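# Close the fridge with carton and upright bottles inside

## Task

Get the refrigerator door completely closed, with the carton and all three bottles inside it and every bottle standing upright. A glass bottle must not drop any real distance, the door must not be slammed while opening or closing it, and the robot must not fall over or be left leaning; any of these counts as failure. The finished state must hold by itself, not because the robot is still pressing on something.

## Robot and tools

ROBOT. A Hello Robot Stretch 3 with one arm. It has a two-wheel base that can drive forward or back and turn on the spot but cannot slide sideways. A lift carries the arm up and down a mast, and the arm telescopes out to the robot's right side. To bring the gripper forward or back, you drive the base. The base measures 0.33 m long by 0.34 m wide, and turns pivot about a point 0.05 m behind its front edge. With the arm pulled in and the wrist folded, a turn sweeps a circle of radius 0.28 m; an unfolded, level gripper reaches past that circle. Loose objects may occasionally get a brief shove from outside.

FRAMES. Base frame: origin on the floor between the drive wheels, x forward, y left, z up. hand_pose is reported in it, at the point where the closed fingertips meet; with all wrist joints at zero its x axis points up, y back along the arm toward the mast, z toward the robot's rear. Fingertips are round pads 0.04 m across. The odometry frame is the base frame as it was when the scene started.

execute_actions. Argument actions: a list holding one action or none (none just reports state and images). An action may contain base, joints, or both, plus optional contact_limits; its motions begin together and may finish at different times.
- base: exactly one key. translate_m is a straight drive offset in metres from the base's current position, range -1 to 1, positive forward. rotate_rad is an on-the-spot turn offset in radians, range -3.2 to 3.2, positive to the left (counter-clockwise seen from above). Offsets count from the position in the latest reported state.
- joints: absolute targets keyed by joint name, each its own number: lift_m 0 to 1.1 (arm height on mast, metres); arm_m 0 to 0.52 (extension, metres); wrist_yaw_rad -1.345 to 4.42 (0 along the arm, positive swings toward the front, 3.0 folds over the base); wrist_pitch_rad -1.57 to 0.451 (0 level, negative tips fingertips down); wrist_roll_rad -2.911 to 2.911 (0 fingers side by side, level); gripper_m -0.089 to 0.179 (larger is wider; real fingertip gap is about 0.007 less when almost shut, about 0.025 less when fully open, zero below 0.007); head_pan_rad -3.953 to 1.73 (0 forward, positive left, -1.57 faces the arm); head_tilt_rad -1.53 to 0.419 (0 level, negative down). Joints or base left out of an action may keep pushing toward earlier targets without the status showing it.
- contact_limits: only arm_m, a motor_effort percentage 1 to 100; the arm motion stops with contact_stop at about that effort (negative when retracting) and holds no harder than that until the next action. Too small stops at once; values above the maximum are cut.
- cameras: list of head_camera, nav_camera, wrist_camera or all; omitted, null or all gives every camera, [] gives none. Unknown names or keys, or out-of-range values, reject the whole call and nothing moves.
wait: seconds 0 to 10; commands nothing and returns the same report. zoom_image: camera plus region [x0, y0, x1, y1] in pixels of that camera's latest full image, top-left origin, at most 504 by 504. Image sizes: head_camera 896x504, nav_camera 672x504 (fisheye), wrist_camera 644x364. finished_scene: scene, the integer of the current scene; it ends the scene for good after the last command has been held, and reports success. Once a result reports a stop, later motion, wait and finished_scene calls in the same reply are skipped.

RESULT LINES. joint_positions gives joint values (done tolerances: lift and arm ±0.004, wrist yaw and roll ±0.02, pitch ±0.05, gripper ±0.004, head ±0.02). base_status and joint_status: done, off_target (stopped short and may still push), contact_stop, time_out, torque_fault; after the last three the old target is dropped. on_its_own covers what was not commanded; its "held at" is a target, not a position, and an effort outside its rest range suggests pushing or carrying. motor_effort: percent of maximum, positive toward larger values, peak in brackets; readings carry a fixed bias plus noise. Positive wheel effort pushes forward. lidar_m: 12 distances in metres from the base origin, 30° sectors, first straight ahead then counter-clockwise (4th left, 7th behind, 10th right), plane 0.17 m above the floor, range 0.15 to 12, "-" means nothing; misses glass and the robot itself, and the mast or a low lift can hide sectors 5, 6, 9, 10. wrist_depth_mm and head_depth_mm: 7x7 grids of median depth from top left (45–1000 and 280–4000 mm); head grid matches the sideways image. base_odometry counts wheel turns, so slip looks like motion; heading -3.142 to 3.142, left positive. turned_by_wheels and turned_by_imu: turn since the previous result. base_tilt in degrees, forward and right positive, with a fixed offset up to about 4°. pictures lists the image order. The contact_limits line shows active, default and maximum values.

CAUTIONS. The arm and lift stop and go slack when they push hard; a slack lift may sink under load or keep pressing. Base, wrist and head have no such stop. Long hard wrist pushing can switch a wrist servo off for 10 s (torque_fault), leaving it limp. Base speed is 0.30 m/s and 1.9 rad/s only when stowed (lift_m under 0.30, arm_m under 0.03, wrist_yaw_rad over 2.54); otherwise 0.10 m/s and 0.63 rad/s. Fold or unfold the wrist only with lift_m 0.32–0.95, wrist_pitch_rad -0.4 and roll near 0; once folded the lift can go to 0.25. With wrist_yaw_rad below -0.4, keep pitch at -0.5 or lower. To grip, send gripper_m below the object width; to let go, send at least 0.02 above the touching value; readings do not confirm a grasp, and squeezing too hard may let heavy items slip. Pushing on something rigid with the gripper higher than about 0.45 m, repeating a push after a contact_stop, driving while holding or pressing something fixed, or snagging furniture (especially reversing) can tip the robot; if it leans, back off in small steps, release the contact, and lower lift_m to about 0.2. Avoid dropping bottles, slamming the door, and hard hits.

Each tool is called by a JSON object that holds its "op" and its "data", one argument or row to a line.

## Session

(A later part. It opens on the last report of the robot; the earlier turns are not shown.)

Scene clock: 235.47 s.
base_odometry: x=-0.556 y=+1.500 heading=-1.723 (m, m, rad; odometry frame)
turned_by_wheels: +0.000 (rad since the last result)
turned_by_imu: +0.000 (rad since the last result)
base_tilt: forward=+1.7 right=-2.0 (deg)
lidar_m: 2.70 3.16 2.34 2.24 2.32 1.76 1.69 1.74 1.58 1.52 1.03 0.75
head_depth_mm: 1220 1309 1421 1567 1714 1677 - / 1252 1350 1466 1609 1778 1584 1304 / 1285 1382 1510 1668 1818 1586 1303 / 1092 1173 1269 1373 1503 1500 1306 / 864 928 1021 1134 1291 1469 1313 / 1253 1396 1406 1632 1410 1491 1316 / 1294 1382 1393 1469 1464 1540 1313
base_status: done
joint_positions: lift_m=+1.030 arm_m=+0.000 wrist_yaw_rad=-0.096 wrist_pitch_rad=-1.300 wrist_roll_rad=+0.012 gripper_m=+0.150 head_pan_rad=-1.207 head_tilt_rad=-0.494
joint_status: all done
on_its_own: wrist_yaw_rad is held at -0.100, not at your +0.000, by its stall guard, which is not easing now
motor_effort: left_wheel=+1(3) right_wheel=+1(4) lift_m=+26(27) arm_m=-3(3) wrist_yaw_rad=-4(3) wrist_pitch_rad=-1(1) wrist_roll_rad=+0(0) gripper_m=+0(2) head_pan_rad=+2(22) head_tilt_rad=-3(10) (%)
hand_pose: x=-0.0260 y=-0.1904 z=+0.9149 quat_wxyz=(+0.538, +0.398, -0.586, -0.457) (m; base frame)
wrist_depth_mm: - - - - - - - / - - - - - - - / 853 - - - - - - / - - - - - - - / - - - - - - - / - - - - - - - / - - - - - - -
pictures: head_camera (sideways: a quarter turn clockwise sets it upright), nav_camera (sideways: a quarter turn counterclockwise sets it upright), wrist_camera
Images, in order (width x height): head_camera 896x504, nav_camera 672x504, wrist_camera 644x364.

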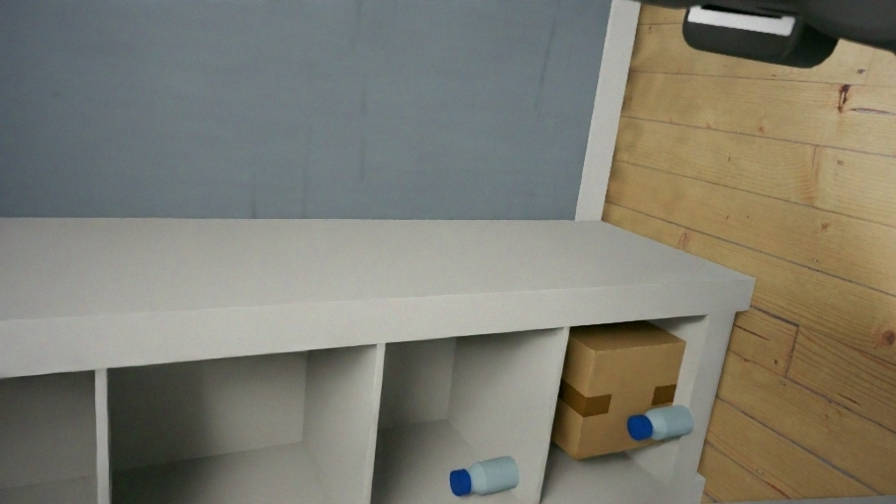

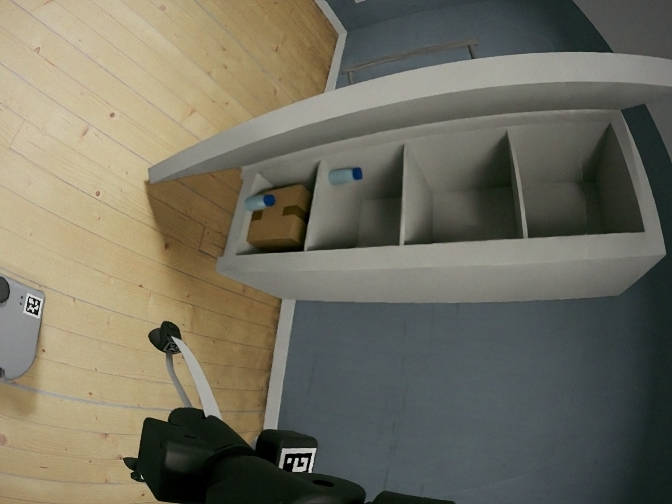

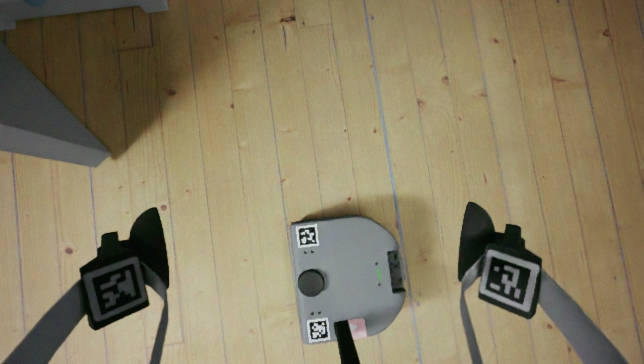

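{"op": "execute_actions", "data": {
  "actions": [
    {"base":{"rotate_rad":-1.6}}
  ],
  "cameras": []
}}

{"op": "execute_actions", "data": {
  "actions": [
    {"base":{"translate_m":0.5}}
  ],
  "cameras": []
}}

{"op": "execute_actions", "data": {
  "actions": [
    {"base":{"rotate_rad":1.6},"joints":{"head_pan_rad":-0.8,"head_tilt_rad":-0.9}}
  ]
}}

Scene clock: 248.93 s.
base_odometry: x=-0.556 y=+1.500 heading=+2.960 (m, m, rad; odometry frame)
turned_by_wheels: -1.600 (rad since the last result)
turned_by_imu: -1.567 (rad since the last result)
base_tilt: forward=+1.7 right=-2.1 (deg)
lidar_m: 1.52 1.03 0.75 2.69 2.70 2.35 2.24 2.31 1.77 1.69 1.74 1.59
head_depth_mm: 1359 1475 1598 1748 1869 1684 - / 1389 1513 1637 1787 1926 1579 1304 / 1433 1542 1681 1851 1957 1582 1306 / 1465 1592 1736 1928 2032 1596 1307 / 1506 1625 1793 1977 2031 1587 1311 / 1546 1684 1852 2056 2034 1593 1317 / 1593 1738 1907 2140 2054 1601 1324
base_status: done
joint_positions: lift_m=+1.030 arm_m=+0.000 wrist_yaw_rad=-0.096 wrist_pitch_rad=-1.300 wrist_roll_rad=+0.012 gripper_m=+0.150 head_pan_rad=-1.207 head_tilt_rad=-0.494
joint_status: not commanded
on_its_own: wrist_yaw_rad is held at -0.100, not at your +0.000, by its stall guard, which is not easing now
motor_effort: left_wheel=+2(6) right_wheel=-1(4) lift_m=+27(27) arm_m=-3(3) wrist_yaw_rad=-3(2) wrist_pitch_rad=+0(0) wrist_roll_rad=-1(0) gripper_m=+1(1) head_pan_rad=+2(2) head_tilt_rad=-2(2) (%)
hand_pose: x=-0.0260 y=-0.1903 z=+0.9149 quat_wxyz=(+0.538, +0.398, -0.586, -0.457) (m; base frame)
wrist_depth_mm: - - - - - - - / - - - - - - - / - - - - - - - / - - - - - - - / - - - - - - - / - - - - - - - / - - - - - - -
pictures: none
No camera images: the call's "cameras" was empty. Leave "cameras" out to get every camera's image.

Scene clock: 254.90 s.
base_odometry: x=-1.048 y=+1.591 heading=+2.960 (m, m, rad; odometry frame)
turned_by_wheels: +0.000 (rad since the last result)
turned_by_imu: -0.002 (rad since the last result)
base_tilt: forward=+1.7 right=-2.0 (deg)
lidar_m: 1.02 0.61 0.63 0.61 3.15 2.87 2.74 2.48 1.76 1.67 1.51 1.07
head_depth_mm: 1342 1445 1579 1723 1870 1681 - / 1375 1496 1615 1778 1905 1580 1303 / 1410 1524 1664 1836 1950 1593 1310 / 1442 1574 1730 1894 2019 1597 1309 / 1489 1613 1783 1968 2033 1589 1308 / 1523 1669 1835 2023 2036 1602 1313 / 1544 1639 1703 1761 1823 1595 1323
base_status: done
joint_positions: lift_m=+1.030 arm_m=+0.000 wrist_yaw_rad=-0.096 wrist_pitch_rad=-1.300 wrist_roll_rad=+0.012 gripper_m=+0.150 head_pan_rad=-1.207 head_tilt_rad=-0.494
joint_status: not commanded
on_its_own: wrist_yaw_rad is held at -0.100, not at your +0.000, by its stall guard, which is not easing now
motor_effort: left_wheel=+1(6) right_wheel=-1(3) lift_m=+26(27) arm_m=-3(3) wrist_yaw_rad=-3(3) wrist_pitch_rad=+0(0) wrist_roll_rad=+0(0) gripper_m=+0(1) head_pan_rad=+2(2) head_tilt_rad=-2(2) (%)
hand_pose: x=-0.0260 y=-0.1903 z=+0.9149 quat_wxyz=(+0.538, +0.398, -0.586, -0.457) (m; base frame)
wrist_depth_mm: - - - - - - - / - - - - - - - / - - - - - - - / - - - - - - - / - - - - - - - / - - - - - - - / - - - - - - -
pictures: none
No camera images: the call's "cameras" was empty. Leave "cameras" out to get every camera's image.

Scene clock: 258.37 s.
base_odometry: x=-1.048 y=+1.591 heading=-1.723 (m, m, rad; odometry frame)
turned_by_wheels: +1.600 (rad since the last result)
turned_by_imu: +1.567 (rad since the last result)
base_tilt: forward=+1.8 right=-2.0 (deg)
lidar_m: 0.61 2.86 2.86 2.74 2.41 1.74 1.67 1.48 1.06 1.02 0.61 0.64
head_depth_mm: 840 1024 1185 1384 1433 1224 1112 / 701 858 1109 1473 1435 1231 1115 / 602 712 881 1144 1397 1248 1113 / 529 617 736 916 1220 1250 1115 / 550 665 1136 1081 1349 1244 1112 / 965 823 1168 1300 1413 1247 1111 / 905 1028 1156 1320 1377 1250 1113
base_status: done
joint_positions: lift_m=+1.030 arm_m=+0.000 wrist_yaw_rad=-0.096 wrist_pitch_rad=-1.300 wrist_roll_rad=+0.012 gripper_m=+0.150 head_pan_rad=-0.807 head_tilt_rad=-0.889
joint_status: all done
on_its_own: wrist_yaw_rad is held at -0.100, not at your +0.000, by its stall guard, which is not easing now
motor_effort: left_wheel=-1(5) right_wheel=+1(5) lift_m=+27(26) arm_m=-3(3) wrist_yaw_rad=-3(2) wrist_pitch_rad=+0(0) wrist_roll_rad=+0(0) gripper_m=+0(0) head_pan_rad=+3(23) head_tilt_rad=-4(21) (%)
hand_pose: x=-0.0260 y=-0.1902 z=+0.9149 quat_wxyz=(+0.538, +0.398, -0.586, -0.457) (m; base frame)
wrist_depth_mm: 584 942 - - - - - / 570 878 - - - - - / 827 932 - - - - - / - - - - - - - / - - - - - - - / 857 - - - - - - / 881 - - - - - -
pictures: head_camera (sideways: a quarter turn clockwise sets it upright), nav_camera (sideways: a quarter turn counterclockwise sets it upright), wrist_camera
Images, in order (width x height): head_camera 896x504, nav_camera 672x504, wrist_camera 644x364.

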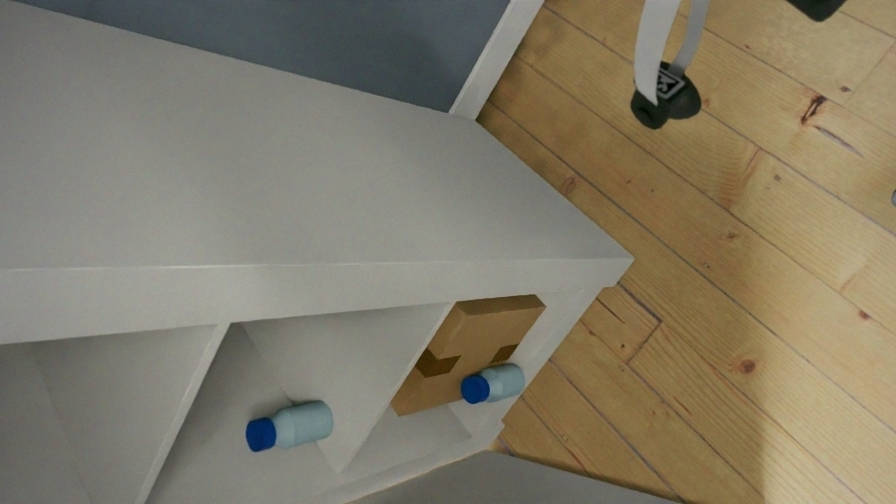

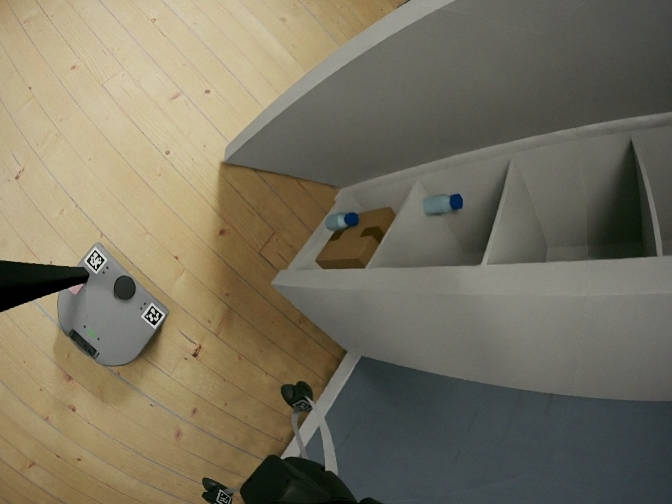

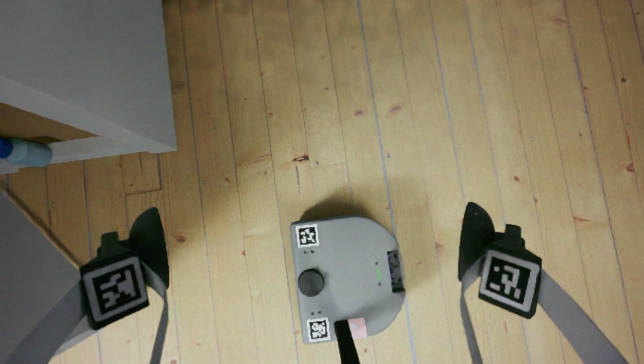

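{"op": "execute_actions", "data": {
  "actions": [
    {"base":{"translate_m":0.65}}
  ]
}}

Scene clock: 271.13 s.
base_odometry: x=-1.146 y=+0.948 heading=-1.723 (m, m, rad; odometry frame)
turned_by_wheels: +0.000 (rad since the last result)
turned_by_imu: -0.002 (rad since the last result)
base_tilt: forward=+1.7 right=-2.1 (deg)
lidar_m: 0.20 0.20 0.23 2.75 2.84 2.42 2.31 1.46 0.48 0.43 0.42 0.24
head_depth_mm: 550 670 594 989 862 1028 1094 / 461 566 629 875 906 1102 1108 / 455 522 627 787 1101 1201 1113 / 390 453 542 675 894 1202 1111 / 321 362 416 489 595 758 1040 / 287 305 338 385 446 533 660 / - - 293 316 357 410 483
base_status: done
joint_positions: lift_m=+1.030 arm_m=+0.000 wrist_yaw_rad=-0.096 wrist_pitch_rad=-1.301 wrist_roll_rad=+0.012 gripper_m=+0.150 head_pan_rad=-0.793 head_tilt_rad=-0.902
joint_status: not commanded
on_its_own: wrist_yaw_rad is held at -0.100, not at your +0.000, by its stall guard, which is not easing now
motor_effort: left_wheel=+0(13) right_wheel=+1(5) lift_m=+27(27) arm_m=-2(3) wrist_yaw_rad=-3(3) wrist_pitch_rad=+0(0) wrist_roll_rad=+0(0) gripper_m=+0(0) head_pan_rad=-3(31) head_tilt_rad=+0(18) (%)
hand_pose: x=-0.0260 y=-0.1900 z=+0.9149 quat_wxyz=(+0.538, +0.398, -0.585, -0.458) (m; base frame)
wrist_depth_mm: 420 548 593 593 519 - - / 450 578 690 763 - - - / 435 685 970 - - - - / 398 610 - - - - - / 369 539 - - - - - / 334 - 865 - - - - / 336 435 730 - - - -
pictures: head_camera (sideways: a quarter turn clockwise sets it upright), nav_camera (sideways: a quarter turn counterclockwise sets it upright), wrist_camera
Images, in order (width x height): head_camera 896x504, nav_camera 672x504, wrist_camera 644x364.

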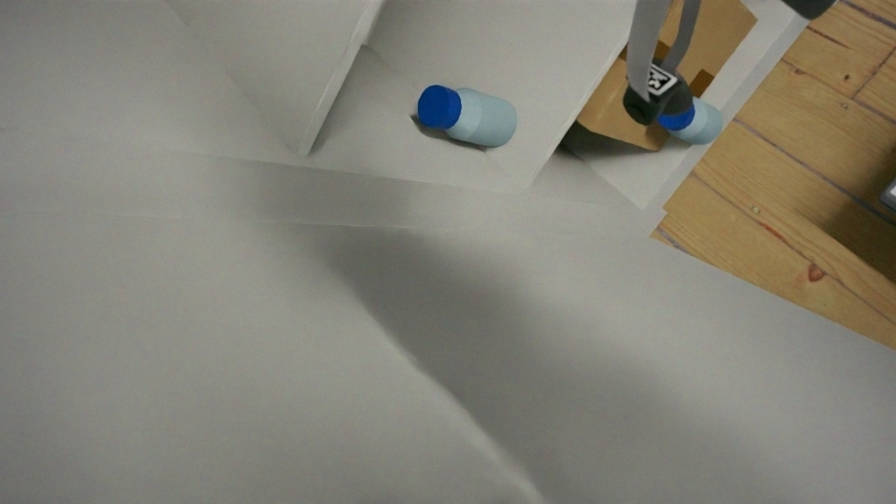

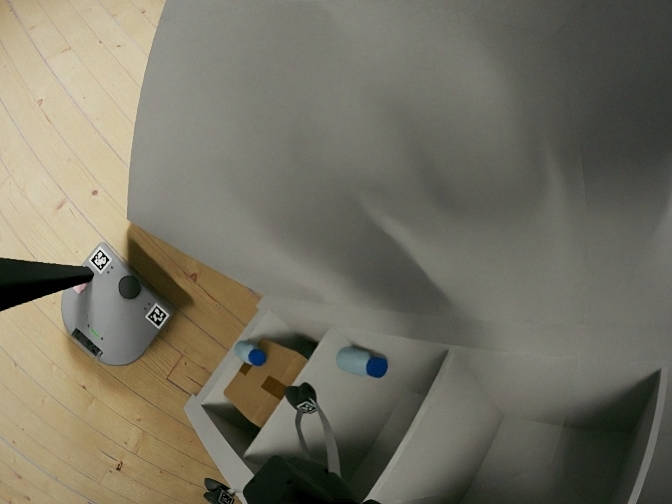

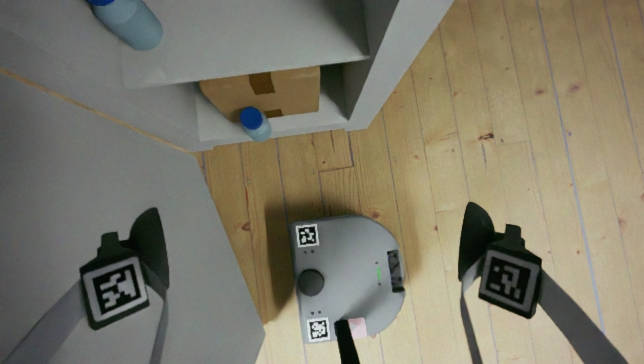

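{"op": "execute_actions", "data": {
  "actions": [
    {"base":{"translate_m":0.16},"joints":{"lift_m":0.7,"head_pan_rad":-1.5,"head_tilt_rad":-1.0,"gripper_m":0.12}}
  ]
}}

Scene clock: 279.27 s.
base_odometry: x=-1.171 y=+0.790 heading=-1.723 (m, m, rad; odometry frame)
turned_by_wheels: +0.000 (rad since the last result)
turned_by_imu: +0.001 (rad since the last result)
base_tilt: forward=+1.7 right=-2.1 (deg)
lidar_m: 0.16 0.16 0.22 2.75 2.85 2.58 2.48 1.46 0.51 0.42 0.23 0.16
head_depth_mm: 748 617 923 908 1069 - - / 746 618 1024 923 1195 - - / 746 616 1024 925 1064 - - / 746 615 1024 905 1180 1207 - / 744 616 817 862 1146 1193 1079 / 513 510 566 662 707 704 703 / 392 442 470 468 467 466 465
base_status: done
joint_positions: lift_m=+0.701 arm_m=+0.000 wrist_yaw_rad=-0.096 wrist_pitch_rad=-1.301 wrist_roll_rad=+0.012 gripper_m=+0.120 head_pan_rad=-1.493 head_tilt_rad=-0.988
joint_status: all done
on_its_own: wrist_yaw_rad is held at -0.100, not at your +0.000, by its stall guard, which is not easing now
motor_effort: left_wheel=+0(37) right_wheel=+0(6) lift_m=+12(22) arm_m=-3(3) wrist_yaw_rad=-3(3) wrist_pitch_rad=+0(0) wrist_roll_rad=+0(0) gripper_m=+0(86) head_pan_rad=-3(30) head_tilt_rad=-5(11) (%)
hand_pose: x=-0.0259 y=-0.1900 z=+0.5858 quat_wxyz=(+0.538, +0.398, -0.585, -0.458) (m; base frame)
wrist_depth_mm: 267 377 585 496 598 537 809 / 259 397 634 641 697 795 805 / 251 375 771 754 772 774 787 / 244 354 757 775 778 756 778 / 238 317 759 745 - 758 762 / 230 - 667 - - 753 752 / 213 326 626 - - 738 742
pictures: head_camera (sideways: a quarter turn clockwise sets it upright), nav_camera (sideways: a quarter turn counterclockwise sets it upright), wrist_camera
Images, in order (width x height): head_camera 896x504, nav_camera 672x504, wrist_camera 644x364.

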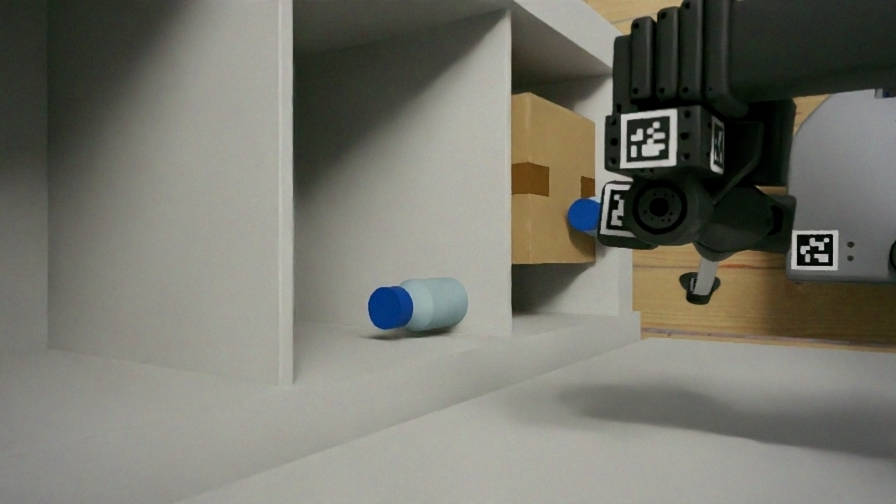

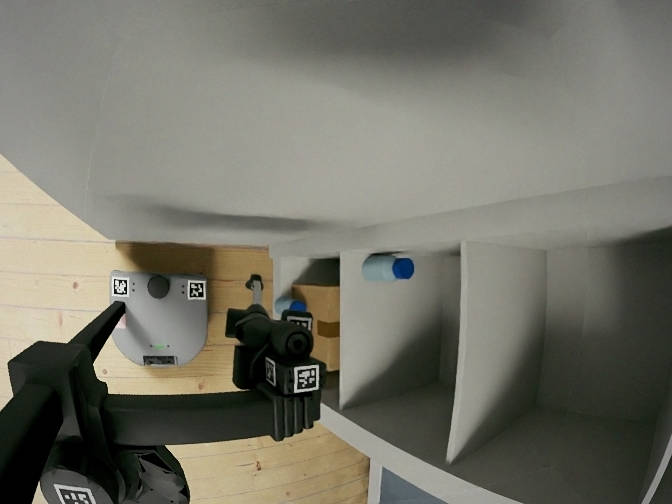

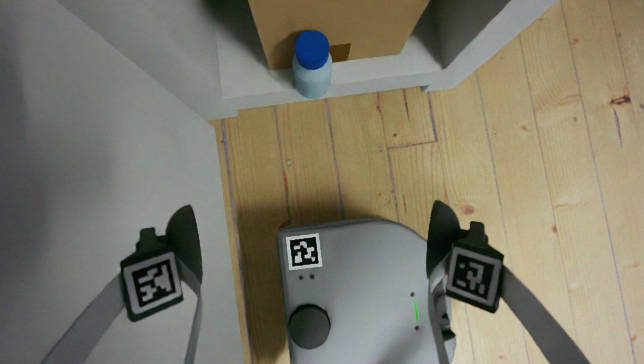

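Aligned. Follow the recipe.

{"op": "execute_actions", "data": {
  "actions": [
    {"joints":{"lift_m":0.26}}
  ],
  "cameras": []
}}

{"op": "execute_actions", "data": {
  "actions": [
    {"joints":{"wrist_pitch_rad":-0.5}}
  ],
  "cameras": []
}}

{"op": "execute_actions", "data": {
  "actions": [
    {"joints":{"lift_m":0.22}}
  ]
}}

Scene clock: 287.27 s.
base_odometry: x=-1.171 y=+0.790 heading=-1.723 (m, m, rad; odometry frame)
turned_by_wheels: +0.000 (rad since the last result)
turned_by_imu: +0.000 (rad since the last result)
base_tilt: forward=+1.7 right=-2.1 (deg)
lidar_m: 0.16 0.16 0.22 2.76 2.85 2.58 2.48 1.45 0.51 0.42 0.23 0.16
head_depth_mm: 749 618 924 910 1082 1212 1098 / 747 619 1026 927 1202 1213 1129 / 746 618 1025 924 1090 1223 - / 747 616 1024 909 1180 1231 - / 743 616 814 861 1151 1192 1083 / 512 511 567 664 706 706 702 / 392 442 470 469 467 466 465
base_status: not commanded
joint_positions: lift_m=+0.261 arm_m=+0.000 wrist_yaw_rad=-0.096 wrist_pitch_rad=-1.282 wrist_roll_rad=+0.005 gripper_m=+0.120 head_pan_rad=-1.493 head_tilt_rad=-0.988
joint_status: all done
on_its_own: wrist_yaw_rad is held at -0.100, not at your +0.000, by its stall guard, which is not easing now
motor_effort: left_wheel=+0(0) right_wheel=+1(0) lift_m=+11(13) arm_m=-2(3) wrist_yaw_rad=-3(3) wrist_pitch_rad=-10(11) wrist_roll_rad=+2(2) gripper_m=+0(0) head_pan_rad=-3(2) head_tilt_rad=-4(4) (%)
hand_pose: x=-0.0264 y=-0.1949 z=+0.1468 quat_wxyz=(+0.544, +0.394, -0.588, -0.451) (m; base frame)
wrist_depth_mm: 269 323 326 328 333 334 338 / 260 318 319 325 326 328 334 / 252 313 314 317 321 321 326 / 247 307 309 311 313 318 323 / 237 304 307 307 310 314 315 / 231 - 299 - - - - / 217 291 - - - - -
pictures: none
No camera images: the call's "cameras" was empty. Leave "cameras" out to get every camera's image.

Scene clock: 288.50 s.
base_odometry: x=-1.171 y=+0.790 heading=-1.723 (m, m, rad; odometry frame)
turned_by_wheels: +0.000 (rad since the last result)
turned_by_imu: +0.000 (rad since the last result)
base_tilt: forward=+1.8 right=-2.0 (deg)
lidar_m: 0.16 0.16 0.22 2.75 2.85 2.58 2.48 1.46 0.51 0.42 0.23 0.16
head_depth_mm: 747 617 922 910 1080 1210 1098 / 747 618 1023 926 1200 1218 1130 / 746 617 1026 928 1096 1221 - / 744 615 1025 906 1180 1225 - / 744 615 816 860 1148 1194 1079 / 512 510 568 664 709 704 702 / 392 442 470 468 466 466 466
base_status: not commanded
joint_positions: lift_m=+0.261 arm_m=+0.000 wrist_yaw_rad=-0.096 wrist_pitch_rad=-0.519 wrist_roll_rad=+0.008 gripper_m=+0.120 head_pan_rad=-1.493 head_tilt_rad=-0.988
joint_status: all done
on_its_own: wrist_yaw_rad is held at -0.100, not at your +0.000, by its stall guard, which is not easing now
motor_effort: left_wheel=+0(0) right_wheel=+1(0) lift_m=+11(11) arm_m=-2(2) wrist_yaw_rad=-4(3) wrist_pitch_rad=+9(9) wrist_roll_rad=+1(2) gripper_m=+0(0) head_pan_rad=-3(2) head_tilt_rad=-4(4) (%)
hand_pose: x=-0.0418 y=-0.3548 z=+0.2513 quat_wxyz=(+0.671, +0.148, -0.694, -0.215) (m; base frame)
wrist_depth_mm: 233 375 216 223 234 243 290 / 228 367 242 247 261 278 295 / 222 350 274 222 295 362 300 / 230 337 324 240 341 376 332 / 253 299 322 275 334 350 397 / 290 - 336 359 401 418 425 / 250 360 369 373 368 371 370
pictures: none
No camera images: the call's "cameras" was empty. Leave "cameras" out to get every camera's image.

Scene clock: 289.67 s.
base_odometry: x=-1.171 y=+0.790 heading=-1.723 (m, m, rad; odometry frame)
turned_by_wheels: +0.000 (rad since the last result)
turned_by_imu: +0.000 (rad since the last result)
base_tilt: forward=+1.7 right=-2.2 (deg)
lidar_m: 0.16 0.16 0.22 2.75 2.84 2.58 2.48 1.45 0.51 0.42 0.23 0.16
head_depth_mm: 748 618 926 910 1082 1216 1100 / 748 618 1028 925 1195 1209 1129 / 748 617 1023 929 1092 1230 - / 747 615 1025 908 1183 1228 - / 745 617 815 860 1149 1195 1079 / 513 510 567 664 706 705 703 / 392 443 470 469 466 466 465
base_status: not commanded
joint_positions: lift_m=+0.221 arm_m=+0.000 wrist_yaw_rad=-0.096 wrist_pitch_rad=-0.518 wrist_roll_rad=+0.008 gripper_m=+0.120 head_pan_rad=-1.493 head_tilt_rad=-0.988
joint_status: all done
on_its_own: wrist_yaw_rad is held at -0.100, not at your +0.000, by its stall guard, which is not easing now
motor_effort: left_wheel=+0(0) right_wheel=+0(0) lift_m=+12(11) arm_m=-3(2) wrist_yaw_rad=-3(3) wrist_pitch_rad=+9(9) wrist_roll_rad=+1(1) gripper_m=+1(1) head_pan_rad=-3(3) head_tilt_rad=-5(4) (%)
hand_pose: x=-0.0418 y=-0.3550 z=+0.2115 quat_wxyz=(+0.672, +0.147, -0.694, -0.215) (m; base frame)
wrist_depth_mm: 233 374 214 221 233 244 293 / 227 365 240 190 262 278 296 / 223 349 274 212 295 358 299 / 229 309 308 232 320 325 324 / 251 275 290 294 317 346 398 / 292 - 354 370 378 389 378 / 251 331 332 334 330 332 336
pictures: head_camera (sideways: a quarter turn clockwise sets it upright), nav_camera (sideways: a quarter turn counterclockwise sets it upright), wrist_camera
Images, in order (width x height): head_camera 896x504, nav_camera 672x504, wrist_camera 644x364.

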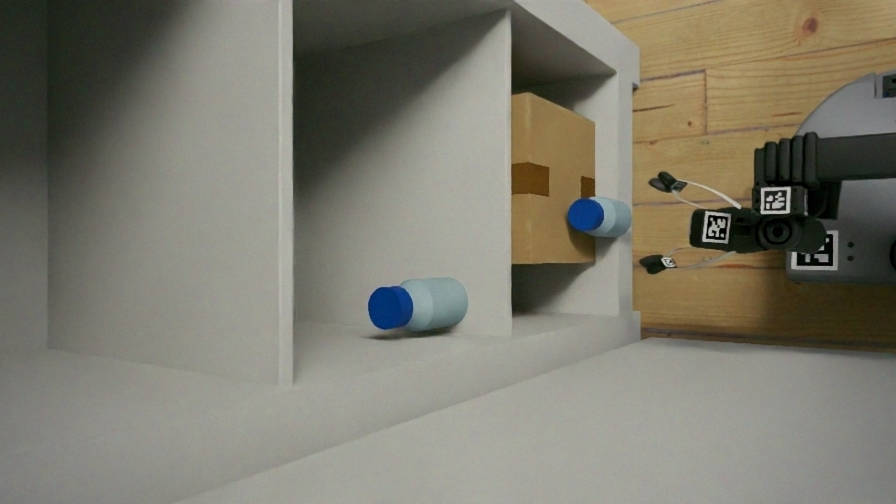

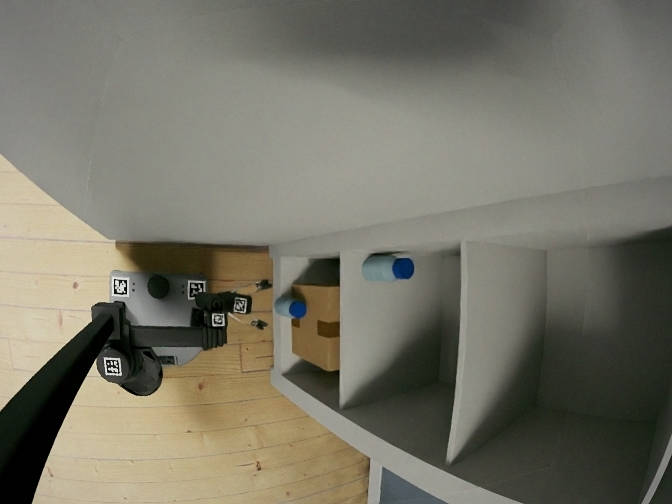

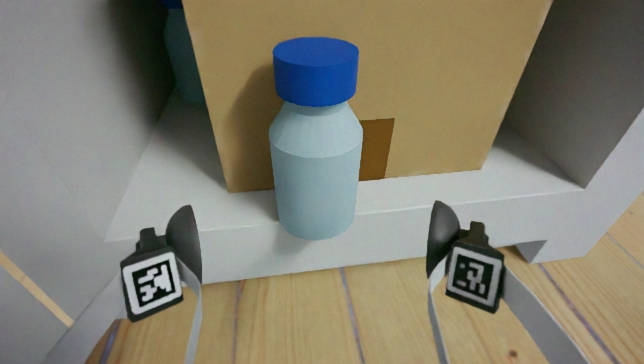

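{"op": "execute_actions", "data": {
  "actions": [
    {"joints":{"arm_m":0.065}}
  ],
  "cameras": ["head_camera","wrist_camera"]
}}

Scene clock: 294.10 s.
base_odometry: x=-1.171 y=+0.790 heading=-1.723 (m, m, rad; odometry frame)
turned_by_wheels: +0.000 (rad since the last result)
turned_by_imu: +0.000 (rad since the last result)
base_tilt: forward=+1.9 right=-1.9 (deg)
lidar_m: 0.16 0.16 0.22 2.75 2.84 2.59 2.47 1.45 0.51 0.42 0.23 0.16
head_depth_mm: 748 617 925 907 1082 1216 1099 / 747 617 1026 927 1199 1215 1129 / 747 616 1025 927 1083 1250 - / 745 616 1026 908 1185 1211 - / 746 615 815 860 1151 1188 1079 / 513 510 567 663 707 705 704 / 392 442 471 468 466 465 466
base_status: not commanded
joint_positions: lift_m=+0.221 arm_m=+0.065 wrist_yaw_rad=-0.097 wrist_pitch_rad=-0.517 wrist_roll_rad=+0.009 gripper_m=+0.120 head_pan_rad=-1.493 head_tilt_rad=-0.988
joint_status: all done
on_its_own: wrist_yaw_rad is held at -0.100, not at your +0.000, by its stall guard, which is not easing now
motor_effort: left_wheel=+0(0) right_wheel=+0(0) lift_m=+12(12) arm_m=+3(5) wrist_yaw_rad=-3(3) wrist_pitch_rad=+9(9) wrist_roll_rad=+1(1) gripper_m=-1(1) head_pan_rad=-3(2) head_tilt_rad=-4(5) (%)
hand_pose: x=-0.0419 y=-0.4194 z=+0.2115 quat_wxyz=(+0.671, +0.147, -0.694, -0.215) (m; base frame)
wrist_depth_mm: 236 312 157 164 170 178 187 / 230 331 174 166 188 200 260 / 226 353 193 139 213 227 287 / 221 311 224 160 243 266 304 / 215 270 255 169 266 273 275 / 214 - 240 203 264 286 322 / 224 251 270 320 332 332 334
pictures: head_camera (sideways: a quarter turn clockwise sets it upright), wrist_camera
Images, in order (width x height): head_camera 896x504, wrist_camera 644x364.

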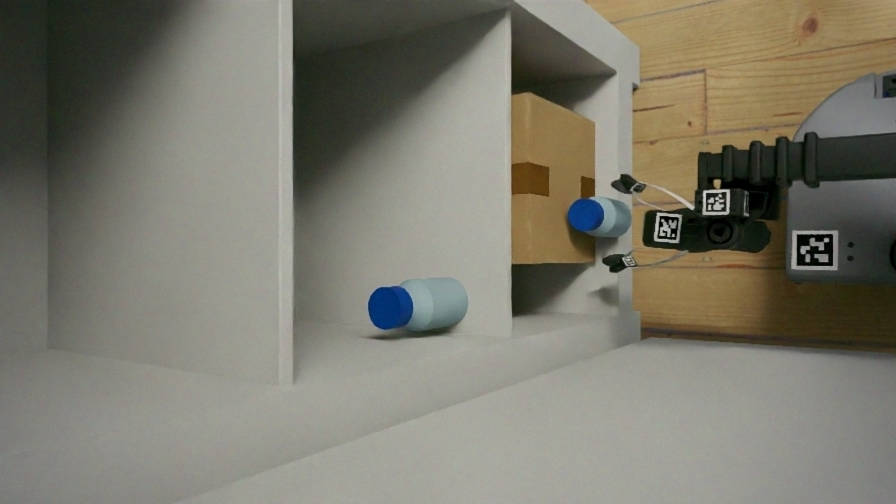

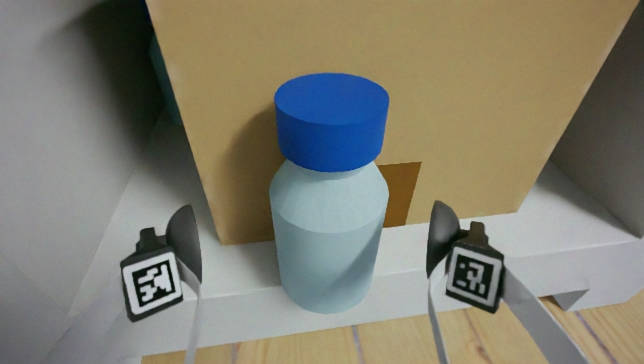

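{"op": "execute_actions", "data": {
  "actions": [
    {"joints":{"arm_m":0.09}}
  ],
  "cameras": []
}}

{"op": "execute_actions", "data": {
  "actions": [
    {"joints":{"gripper_m":0.02}}
  ],
  "cameras": []
}}

{"op": "execute_actions", "data": {
  "actions": [
    {"joints":{"lift_m":0.245,"arm_m":0}}
  ],
  "cameras": ["head_camera","wrist_camera"]
}}

Scene clock: 300.57 s.
base_odometry: x=-1.171 y=+0.790 heading=-1.723 (m, m, rad; odometry frame)
turned_by_wheels: +0.000 (rad since the last result)
turned_by_imu: +0.000 (rad since the last result)
base_tilt: forward=+1.7 right=-2.0 (deg)
lidar_m: 0.16 0.16 0.22 2.75 2.84 2.59 2.48 1.45 0.51 0.42 0.23 0.16
head_depth_mm: 748 619 925 908 1083 1217 1098 / 746 617 1022 924 1197 1212 1127 / 747 618 1020 926 1074 1249 - / 746 617 1023 906 1180 1207 - / 744 615 816 863 1149 1194 1078 / 514 510 567 662 707 706 705 / 392 442 471 468 467 466 466
base_status: not commanded
joint_positions: lift_m=+0.221 arm_m=+0.090 wrist_yaw_rad=-0.097 wrist_pitch_rad=-0.517 wrist_roll_rad=+0.009 gripper_m=+0.120 head_pan_rad=-1.493 head_tilt_rad=-0.988
joint_status: all done
on_its_own: wrist_yaw_rad is held at -0.100, not at your +0.000, by its stall guard, which is not easing now
motor_effort: left_wheel=+0(0) right_wheel=+1(0) lift_m=+12(11) arm_m=+3(1) wrist_yaw_rad=-2(3) wrist_pitch_rad=+9(9) wrist_roll_rad=+1(1) gripper_m=+1(0) head_pan_rad=-3(3) head_tilt_rad=-4(5) (%)
hand_pose: x=-0.0419 y=-0.4444 z=+0.2115 quat_wxyz=(+0.671, +0.147, -0.694, -0.215) (m; base frame)
wrist_depth_mm: 237 135 134 139 146 152 159 / 231 286 149 153 162 170 180 / 226 322 166 127 177 195 215 / 222 309 188 122 207 225 288 / 217 270 219 142 165 259 275 / 214 - 234 155 230 248 258 / 198 209 217 196 267 315 323
pictures: none
No camera images: the call's "cameras" was empty. Leave "cameras" out to get every camera's image.

Scene clock: 302.07 s.
base_odometry: x=-1.171 y=+0.790 heading=-1.723 (m, m, rad; odometry frame)
turned_by_wheels: +0.000 (rad since the last result)
turned_by_imu: +0.000 (rad since the last result)
base_tilt: forward=+1.8 right=-2.1 (deg)
lidar_m: 0.16 0.16 0.22 2.75 2.84 2.58 2.48 1.46 0.51 0.42 0.23 0.16
head_depth_mm: 747 617 922 907 1077 1213 1099 / 747 617 1025 926 1198 1214 1130 / 747 617 1025 924 1082 1252 - / 745 618 1024 907 1183 1200 - / 746 618 816 863 1149 1195 1082 / 513 511 568 662 708 706 702 / 392 443 471 469 467 466 466
base_status: not commanded
joint_positions: lift_m=+0.221 arm_m=+0.090 wrist_yaw_rad=-0.115 wrist_pitch_rad=-0.518 wrist_roll_rad=+0.009 gripper_m=+0.021 head_pan_rad=-1.493 head_tilt_rad=-0.988
joint_status: all done
on_its_own: wrist_yaw_rad is held at -0.100, not at your +0.000, by its stall guard, which is not easing now
motor_effort: left_wheel=-2(2) right_wheel=+4(4) lift_m=+12(12) arm_m=+3(3) wrist_yaw_rad=+11(12) wrist_pitch_rad=+9(9) wrist_roll_rad=+1(1) gripper_m=-21(96) head_pan_rad=-3(3) head_tilt_rad=-4(4) (%)
hand_pose: x=-0.0458 y=-0.4439 z=+0.2114 quat_wxyz=(+0.669, +0.141, -0.695, -0.221) (m; base frame)
wrist_depth_mm: 249 131 135 141 148 156 163 / 241 150 148 153 165 175 187 / 237 315 161 127 185 200 259 / 231 310 184 120 213 231 293 / 225 270 201 142 241 265 275 / 219 233 221 154 228 249 272 / 202 210 218 195 276 323 333
pictures: none
No camera images: the call's "cameras" was empty. Leave "cameras" out to get every camera's image.

Scene clock: 303.97 s.
base_odometry: x=-1.171 y=+0.790 heading=-1.723 (m, m, rad; odometry frame)
turned_by_wheels: +0.000 (rad since the last result)
turned_by_imu: +0.000 (rad since the last result)
base_tilt: forward=+1.7 right=-2.1 (deg)
lidar_m: 0.16 0.16 0.22 2.74 2.84 2.57 2.48 1.45 0.51 0.32 0.23 0.16
head_depth_mm: 749 618 924 910 1083 1215 1097 / 748 617 1025 927 1199 1216 1130 / 748 616 1028 924 1125 1210 - / 746 617 1025 907 1184 1192 - / 743 614 818 861 1146 1194 1082 / 513 510 566 663 708 706 704 / 392 442 470 468 467 465 466
base_status: not commanded
joint_positions: lift_m=+0.244 arm_m=+0.000 wrist_yaw_rad=-0.102 wrist_pitch_rad=-0.547 wrist_roll_rad=+0.009 gripper_m=+0.021 head_pan_rad=-1.493 head_tilt_rad=-0.988
joint_status: all done
on_its_own: wrist_yaw_rad is held at -0.100, not at your +0.000, by its stall guard, which is not easing now
motor_effort: left_wheel=-1(2) right_wheel=+1(5) lift_m=+30(30) arm_m=-3(1) wrist_yaw_rad=+1(12) wrist_pitch_rad=+25(25) wrist_roll_rad=+1(1) gripper_m=-19(20) head_pan_rad=-3(3) head_tilt_rad=-4(4) (%)
hand_pose: x=-0.0426 y=-0.3505 z=+0.2292 quat_wxyz=(+0.667, +0.155, -0.692, -0.227) (m; base frame)
wrist_depth_mm: 236 384 218 227 237 249 290 / 231 369 244 255 267 289 293 / 224 357 271 130 302 376 298 / 232 319 320 130 334 350 337 / 259 288 227 144 337 369 433 / 301 317 271 153 376 397 398 / 265 347 343 176 349 348 347
pictures: head_camera (sideways: a quarter turn clockwise sets it upright), wrist_camera
Images, in order (width x height): head_camera 896x504, wrist_camera 644x364.

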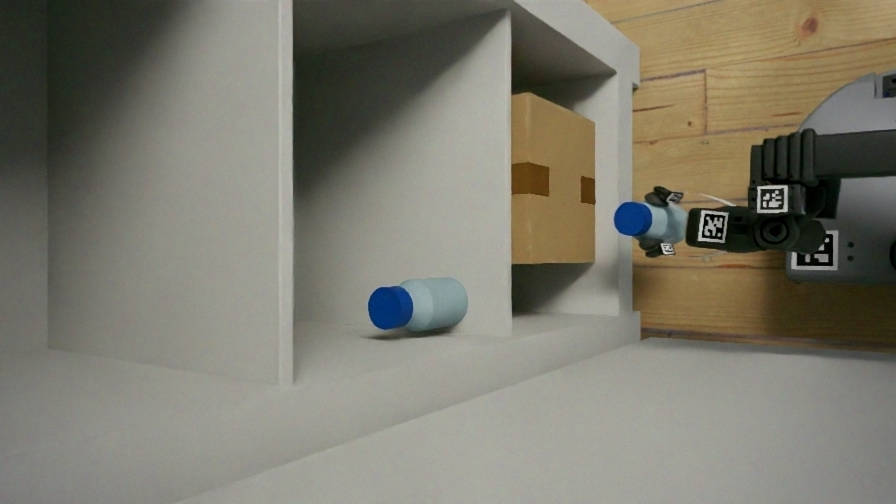

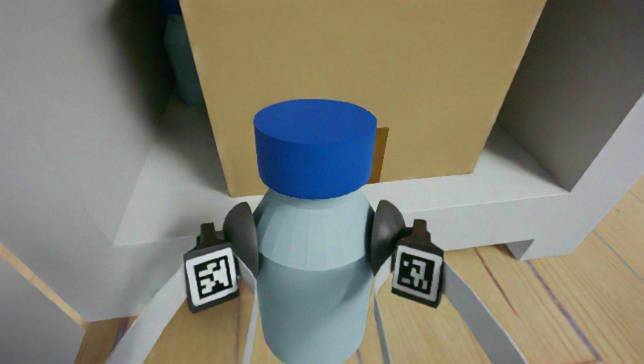

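{"op": "execute_actions", "data": {
  "actions": [
    {"joints":{"lift_m":0.65,"wrist_pitch_rad":-0.48}}
  ],
  "cameras": ["head_camera","wrist_camera"]
}}

Scene clock: 312.33 s.
base_odometry: x=-1.171 y=+0.790 heading=-1.723 (m, m, rad; odometry frame)
turned_by_wheels: +0.000 (rad since the last result)
turned_by_imu: +0.000 (rad since the last result)
base_tilt: forward=+1.8 right=-2.1 (deg)
lidar_m: 0.16 0.16 0.22 2.76 2.84 2.59 2.48 1.45 0.51 0.48 0.23 0.16
head_depth_mm: 747 617 925 908 1080 1234 - / 747 617 1025 927 1195 - - / 745 617 1025 925 986 - - / 746 616 1024 909 1212 1211 - / 744 615 817 860 1150 1196 1085 / 513 510 567 664 708 705 703 / 392 443 469 468 466 466 465
base_status: not commanded
joint_positions: lift_m=+0.649 arm_m=+0.000 wrist_yaw_rad=-0.102 wrist_pitch_rad=-0.531 wrist_roll_rad=+0.009 gripper_m=+0.021 head_pan_rad=-1.493 head_tilt_rad=-0.988
joint_status: wrist_pitch_rad off_target (ended at -0.531, target -0.480); the others done
on_its_own: wrist_yaw_rad is held at -0.100, not at your +0.000, by its stall guard, which is not easing now
motor_effort: left_wheel=-1(1) right_wheel=+0(1) lift_m=+29(30) arm_m=-3(3) wrist_yaw_rad=+2(2) wrist_pitch_rad=+27(28) wrist_roll_rad=+1(1) gripper_m=-16(16) head_pan_rad=-3(3) head_tilt_rad=-5(4) (%)
hand_pose: x=-0.0429 y=-0.3530 z=+0.6376 quat_wxyz=(+0.669, +0.150, -0.694, -0.221) (m; base frame)
wrist_depth_mm: 236 383 578 595 608 405 288 / 232 291 602 604 579 407 294 / 225 305 336 130 469 419 301 / 231 334 362 130 386 382 328 / 256 313 240 144 586 423 944 / 295 324 404 152 545 485 849 / 267 391 586 175 617 729 753
pictures: head_camera (sideways: a quarter turn clockwise sets it upright), wrist_camera
Images, in order (width x height): head_camera 896x504, wrist_camera 644x364.

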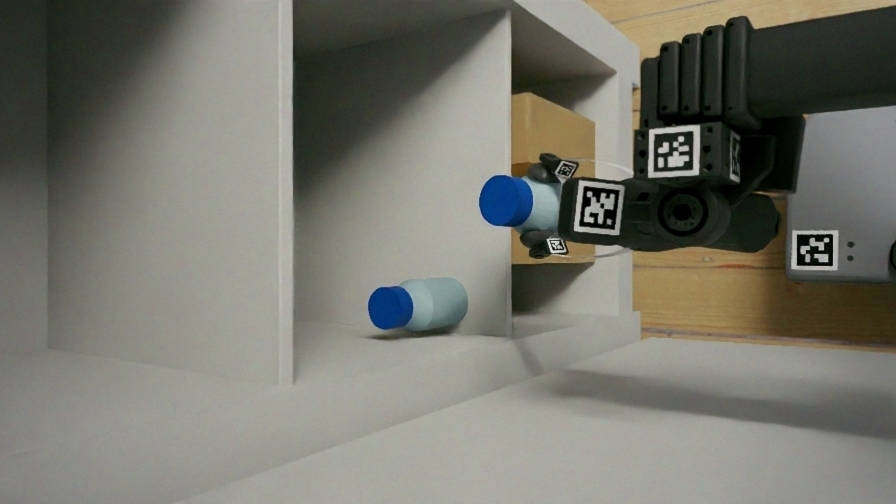

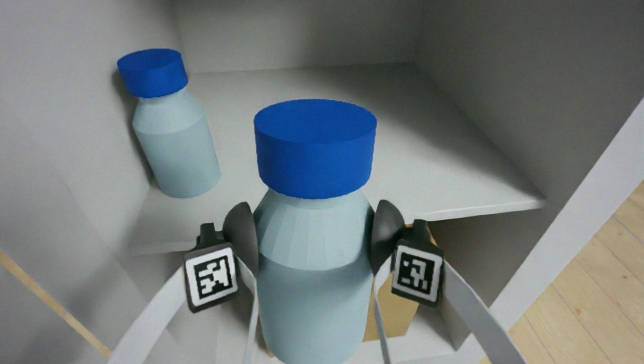

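{"op": "execute_actions", "data": {
  "actions": [
    {"joints":{"lift_m":0.67,"wrist_pitch_rad":-0.5}}
  ],
  "cameras": []
}}

{"op": "execute_actions", "data": {
  "actions": [
    {"joints":{"arm_m":0.19}}
  ],
  "cameras": ["head_camera","wrist_camera"]
}}

{"op": "execute_actions", "data": {
  "actions": [
    {"joints":{"lift_m":0.625}}
  ],
  "cameras": ["head_camera","wrist_camera"]
}}

Scene clock: 318.53 s.
base_odometry: x=-1.171 y=+0.790 heading=-1.723 (m, m, rad; odometry frame)
turned_by_wheels: +0.000 (rad since the last result)
turned_by_imu: +0.000 (rad since the last result)
base_tilt: forward=+1.8 right=-1.9 (deg)
lidar_m: 0.16 0.16 0.22 2.75 2.86 2.58 2.48 1.45 0.51 0.48 0.23 0.16
head_depth_mm: 747 619 923 907 1084 1246 - / 747 617 1027 924 1183 - - / 747 617 1022 926 990 - - / 747 616 1024 908 1221 1217 - / 743 616 813 861 1147 1195 1081 / 512 510 567 662 707 705 702 / 392 442 470 469 465 466 466
base_status: not commanded
joint_positions: lift_m=+0.669 arm_m=+0.000 wrist_yaw_rad=-0.102 wrist_pitch_rad=-0.547 wrist_roll_rad=+0.009 gripper_m=+0.021 head_pan_rad=-1.493 head_tilt_rad=-0.988
joint_status: all done
on_its_own: wrist_yaw_rad is held at -0.100, not at your +0.000, by its stall guard, which is not easing now
motor_effort: left_wheel=-1(1) right_wheel=+0(0) lift_m=+29(32) arm_m=-3(3) wrist_yaw_rad=+2(2) wrist_pitch_rad=+25(27) wrist_roll_rad=+1(1) gripper_m=-17(17) head_pan_rad=-3(3) head_tilt_rad=-4(3) (%)
hand_pose: x=-0.0426 y=-0.3505 z=+0.6542 quat_wxyz=(+0.667, +0.155, -0.692, -0.227) (m; base frame)
wrist_depth_mm: 235 386 582 605 598 401 287 / 230 299 618 637 596 417 294 / 226 314 338 130 492 420 302 / 235 338 375 130 404 388 340 / 259 327 248 144 479 420 970 / 296 330 405 152 569 490 867 / 266 407 602 176 629 759 780
pictures: none
No camera images: the call's "cameras" was empty. Leave "cameras" out to get every camera's image.

Scene clock: 321.17 s.
base_odometry: x=-1.171 y=+0.790 heading=-1.723 (m, m, rad; odometry frame)
turned_by_wheels: +0.000 (rad since the last result)
turned_by_imu: +0.000 (rad since the last result)
base_tilt: forward=+1.7 right=-2.0 (deg)
lidar_m: 0.16 0.16 0.22 2.75 2.85 2.59 2.48 1.46 0.51 0.48 0.23 0.16
head_depth_mm: 747 617 923 908 1052 1231 - / 747 618 1023 983 - 1215 - / 747 617 1025 - 1180 1215 - / 745 617 1021 902 1193 1210 - / 743 615 814 859 1144 1195 1080 / 513 510 568 662 707 705 703 / 392 442 471 468 467 465 466
base_status: not commanded
joint_positions: lift_m=+0.669 arm_m=+0.190 wrist_yaw_rad=-0.102 wrist_pitch_rad=-0.547 wrist_roll_rad=+0.010 gripper_m=+0.021 head_pan_rad=-1.493 head_tilt_rad=-0.988
joint_status: all done
on_its_own: wrist_yaw_rad is held at -0.100, not at your +0.000, by its stall guard, which is not easing now
motor_effort: left_wheel=+0(1) right_wheel=+1(1) lift_m=+29(29) arm_m=+3(3) wrist_yaw_rad=+2(2) wrist_pitch_rad=+25(25) wrist_roll_rad=+1(1) gripper_m=-17(17) head_pan_rad=-3(2) head_tilt_rad=-4(4) (%)
hand_pose: x=-0.0426 y=-0.5399 z=+0.6542 quat_wxyz=(+0.667, +0.155, -0.693, -0.227) (m; base frame)
wrist_depth_mm: 243 376 404 420 438 397 287 / 236 381 443 465 493 410 290 / 231 362 467 130 485 417 297 / 215 352 399 130 400 392 300 / 157 191 247 144 350 345 307 / 152 178 225 152 280 297 290 / 181 184 253 177 261 264 263
pictures: head_camera (sideways: a quarter turn clockwise sets it upright), wrist_camera
Images, in order (width x height): head_camera 896x504, wrist_camera 644x364.

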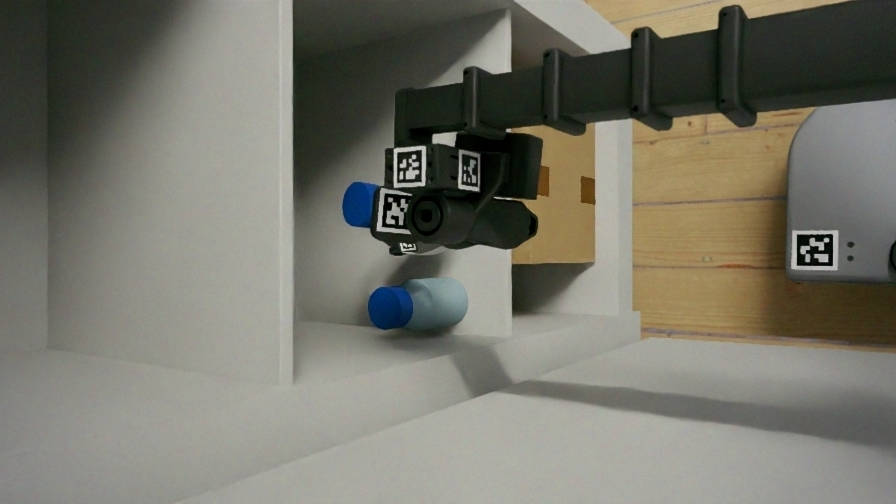

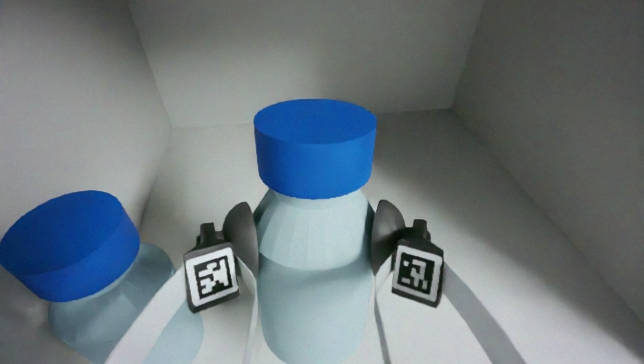

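Scene clock: 322.40 s.
base_odometry: x=-1.171 y=+0.790 heading=-1.723 (m, m, rad; odometry frame)
turned_by_wheels: +0.000 (rad since the last result)
turned_by_imu: +0.000 (rad since the last result)
base_tilt: forward=+1.8 right=-2.1 (deg)
lidar_m: 0.16 0.16 0.22 2.75 2.84 2.58 2.48 1.45 0.51 0.48 0.23 0.16
head_depth_mm: 748 617 921 910 1082 1235 1107 / 749 616 1028 962 - - - / 746 616 1026 - 1186 1215 - / 747 616 1022 905 1201 1214 - / 744 616 816 861 1143 1191 1080 / 513 511 568 662 708 705 703 / 392 442 470 468 467 466 466
base_status: not commanded
joint_positions: lift_m=+0.625 arm_m=+0.190 wrist_yaw_rad=-0.102 wrist_pitch_rad=-0.548 wrist_roll_rad=+0.010 gripper_m=+0.021 head_pan_rad=-1.493 head_tilt_rad=-0.988
joint_status: all done
on_its_own: wrist_yaw_rad is held at -0.100, not at your +0.000, by its stall guard, which is not easing now
motor_effort: left_wheel=-1(1) right_wheel=+1(0) lift_m=+14(26) arm_m=+3(3) wrist_yaw_rad=+2(1) wrist_pitch_rad=+25(25) wrist_roll_rad=+1(1) gripper_m=-17(18) head_pan_rad=-3(3) head_tilt_rad=-5(4) (%)
hand_pose: x=-0.0426 y=-0.5398 z=+0.6101 quat_wxyz=(+0.667, +0.155, -0.692, -0.227) (m; base frame)
wrist_depth_mm: 242 377 401 424 439 395 286 / 236 376 448 469 481 410 290 / 208 365 387 130 408 396 295 / 132 319 332 130 336 335 300 / 142 169 219 144 290 285 279 / 145 165 201 153 236 248 249 / 170 183 217 176 219 218 220
pictures: head_camera (sideways: a quarter turn clockwise sets it upright), wrist_camera
Images, in order (width x height): head_camera 896x504, wrist_camera 644x364.

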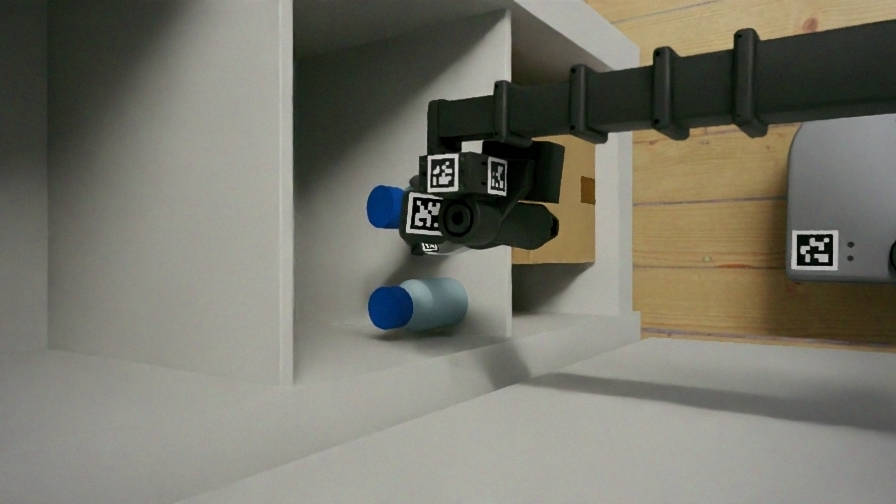

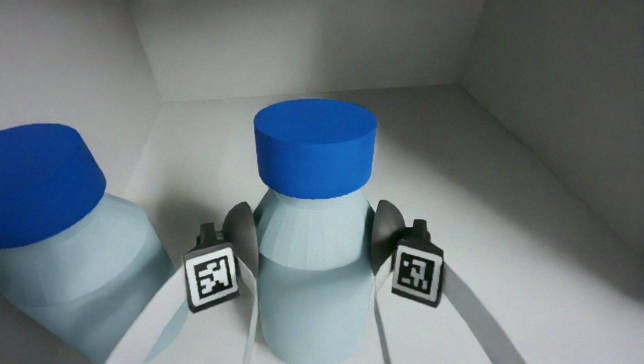

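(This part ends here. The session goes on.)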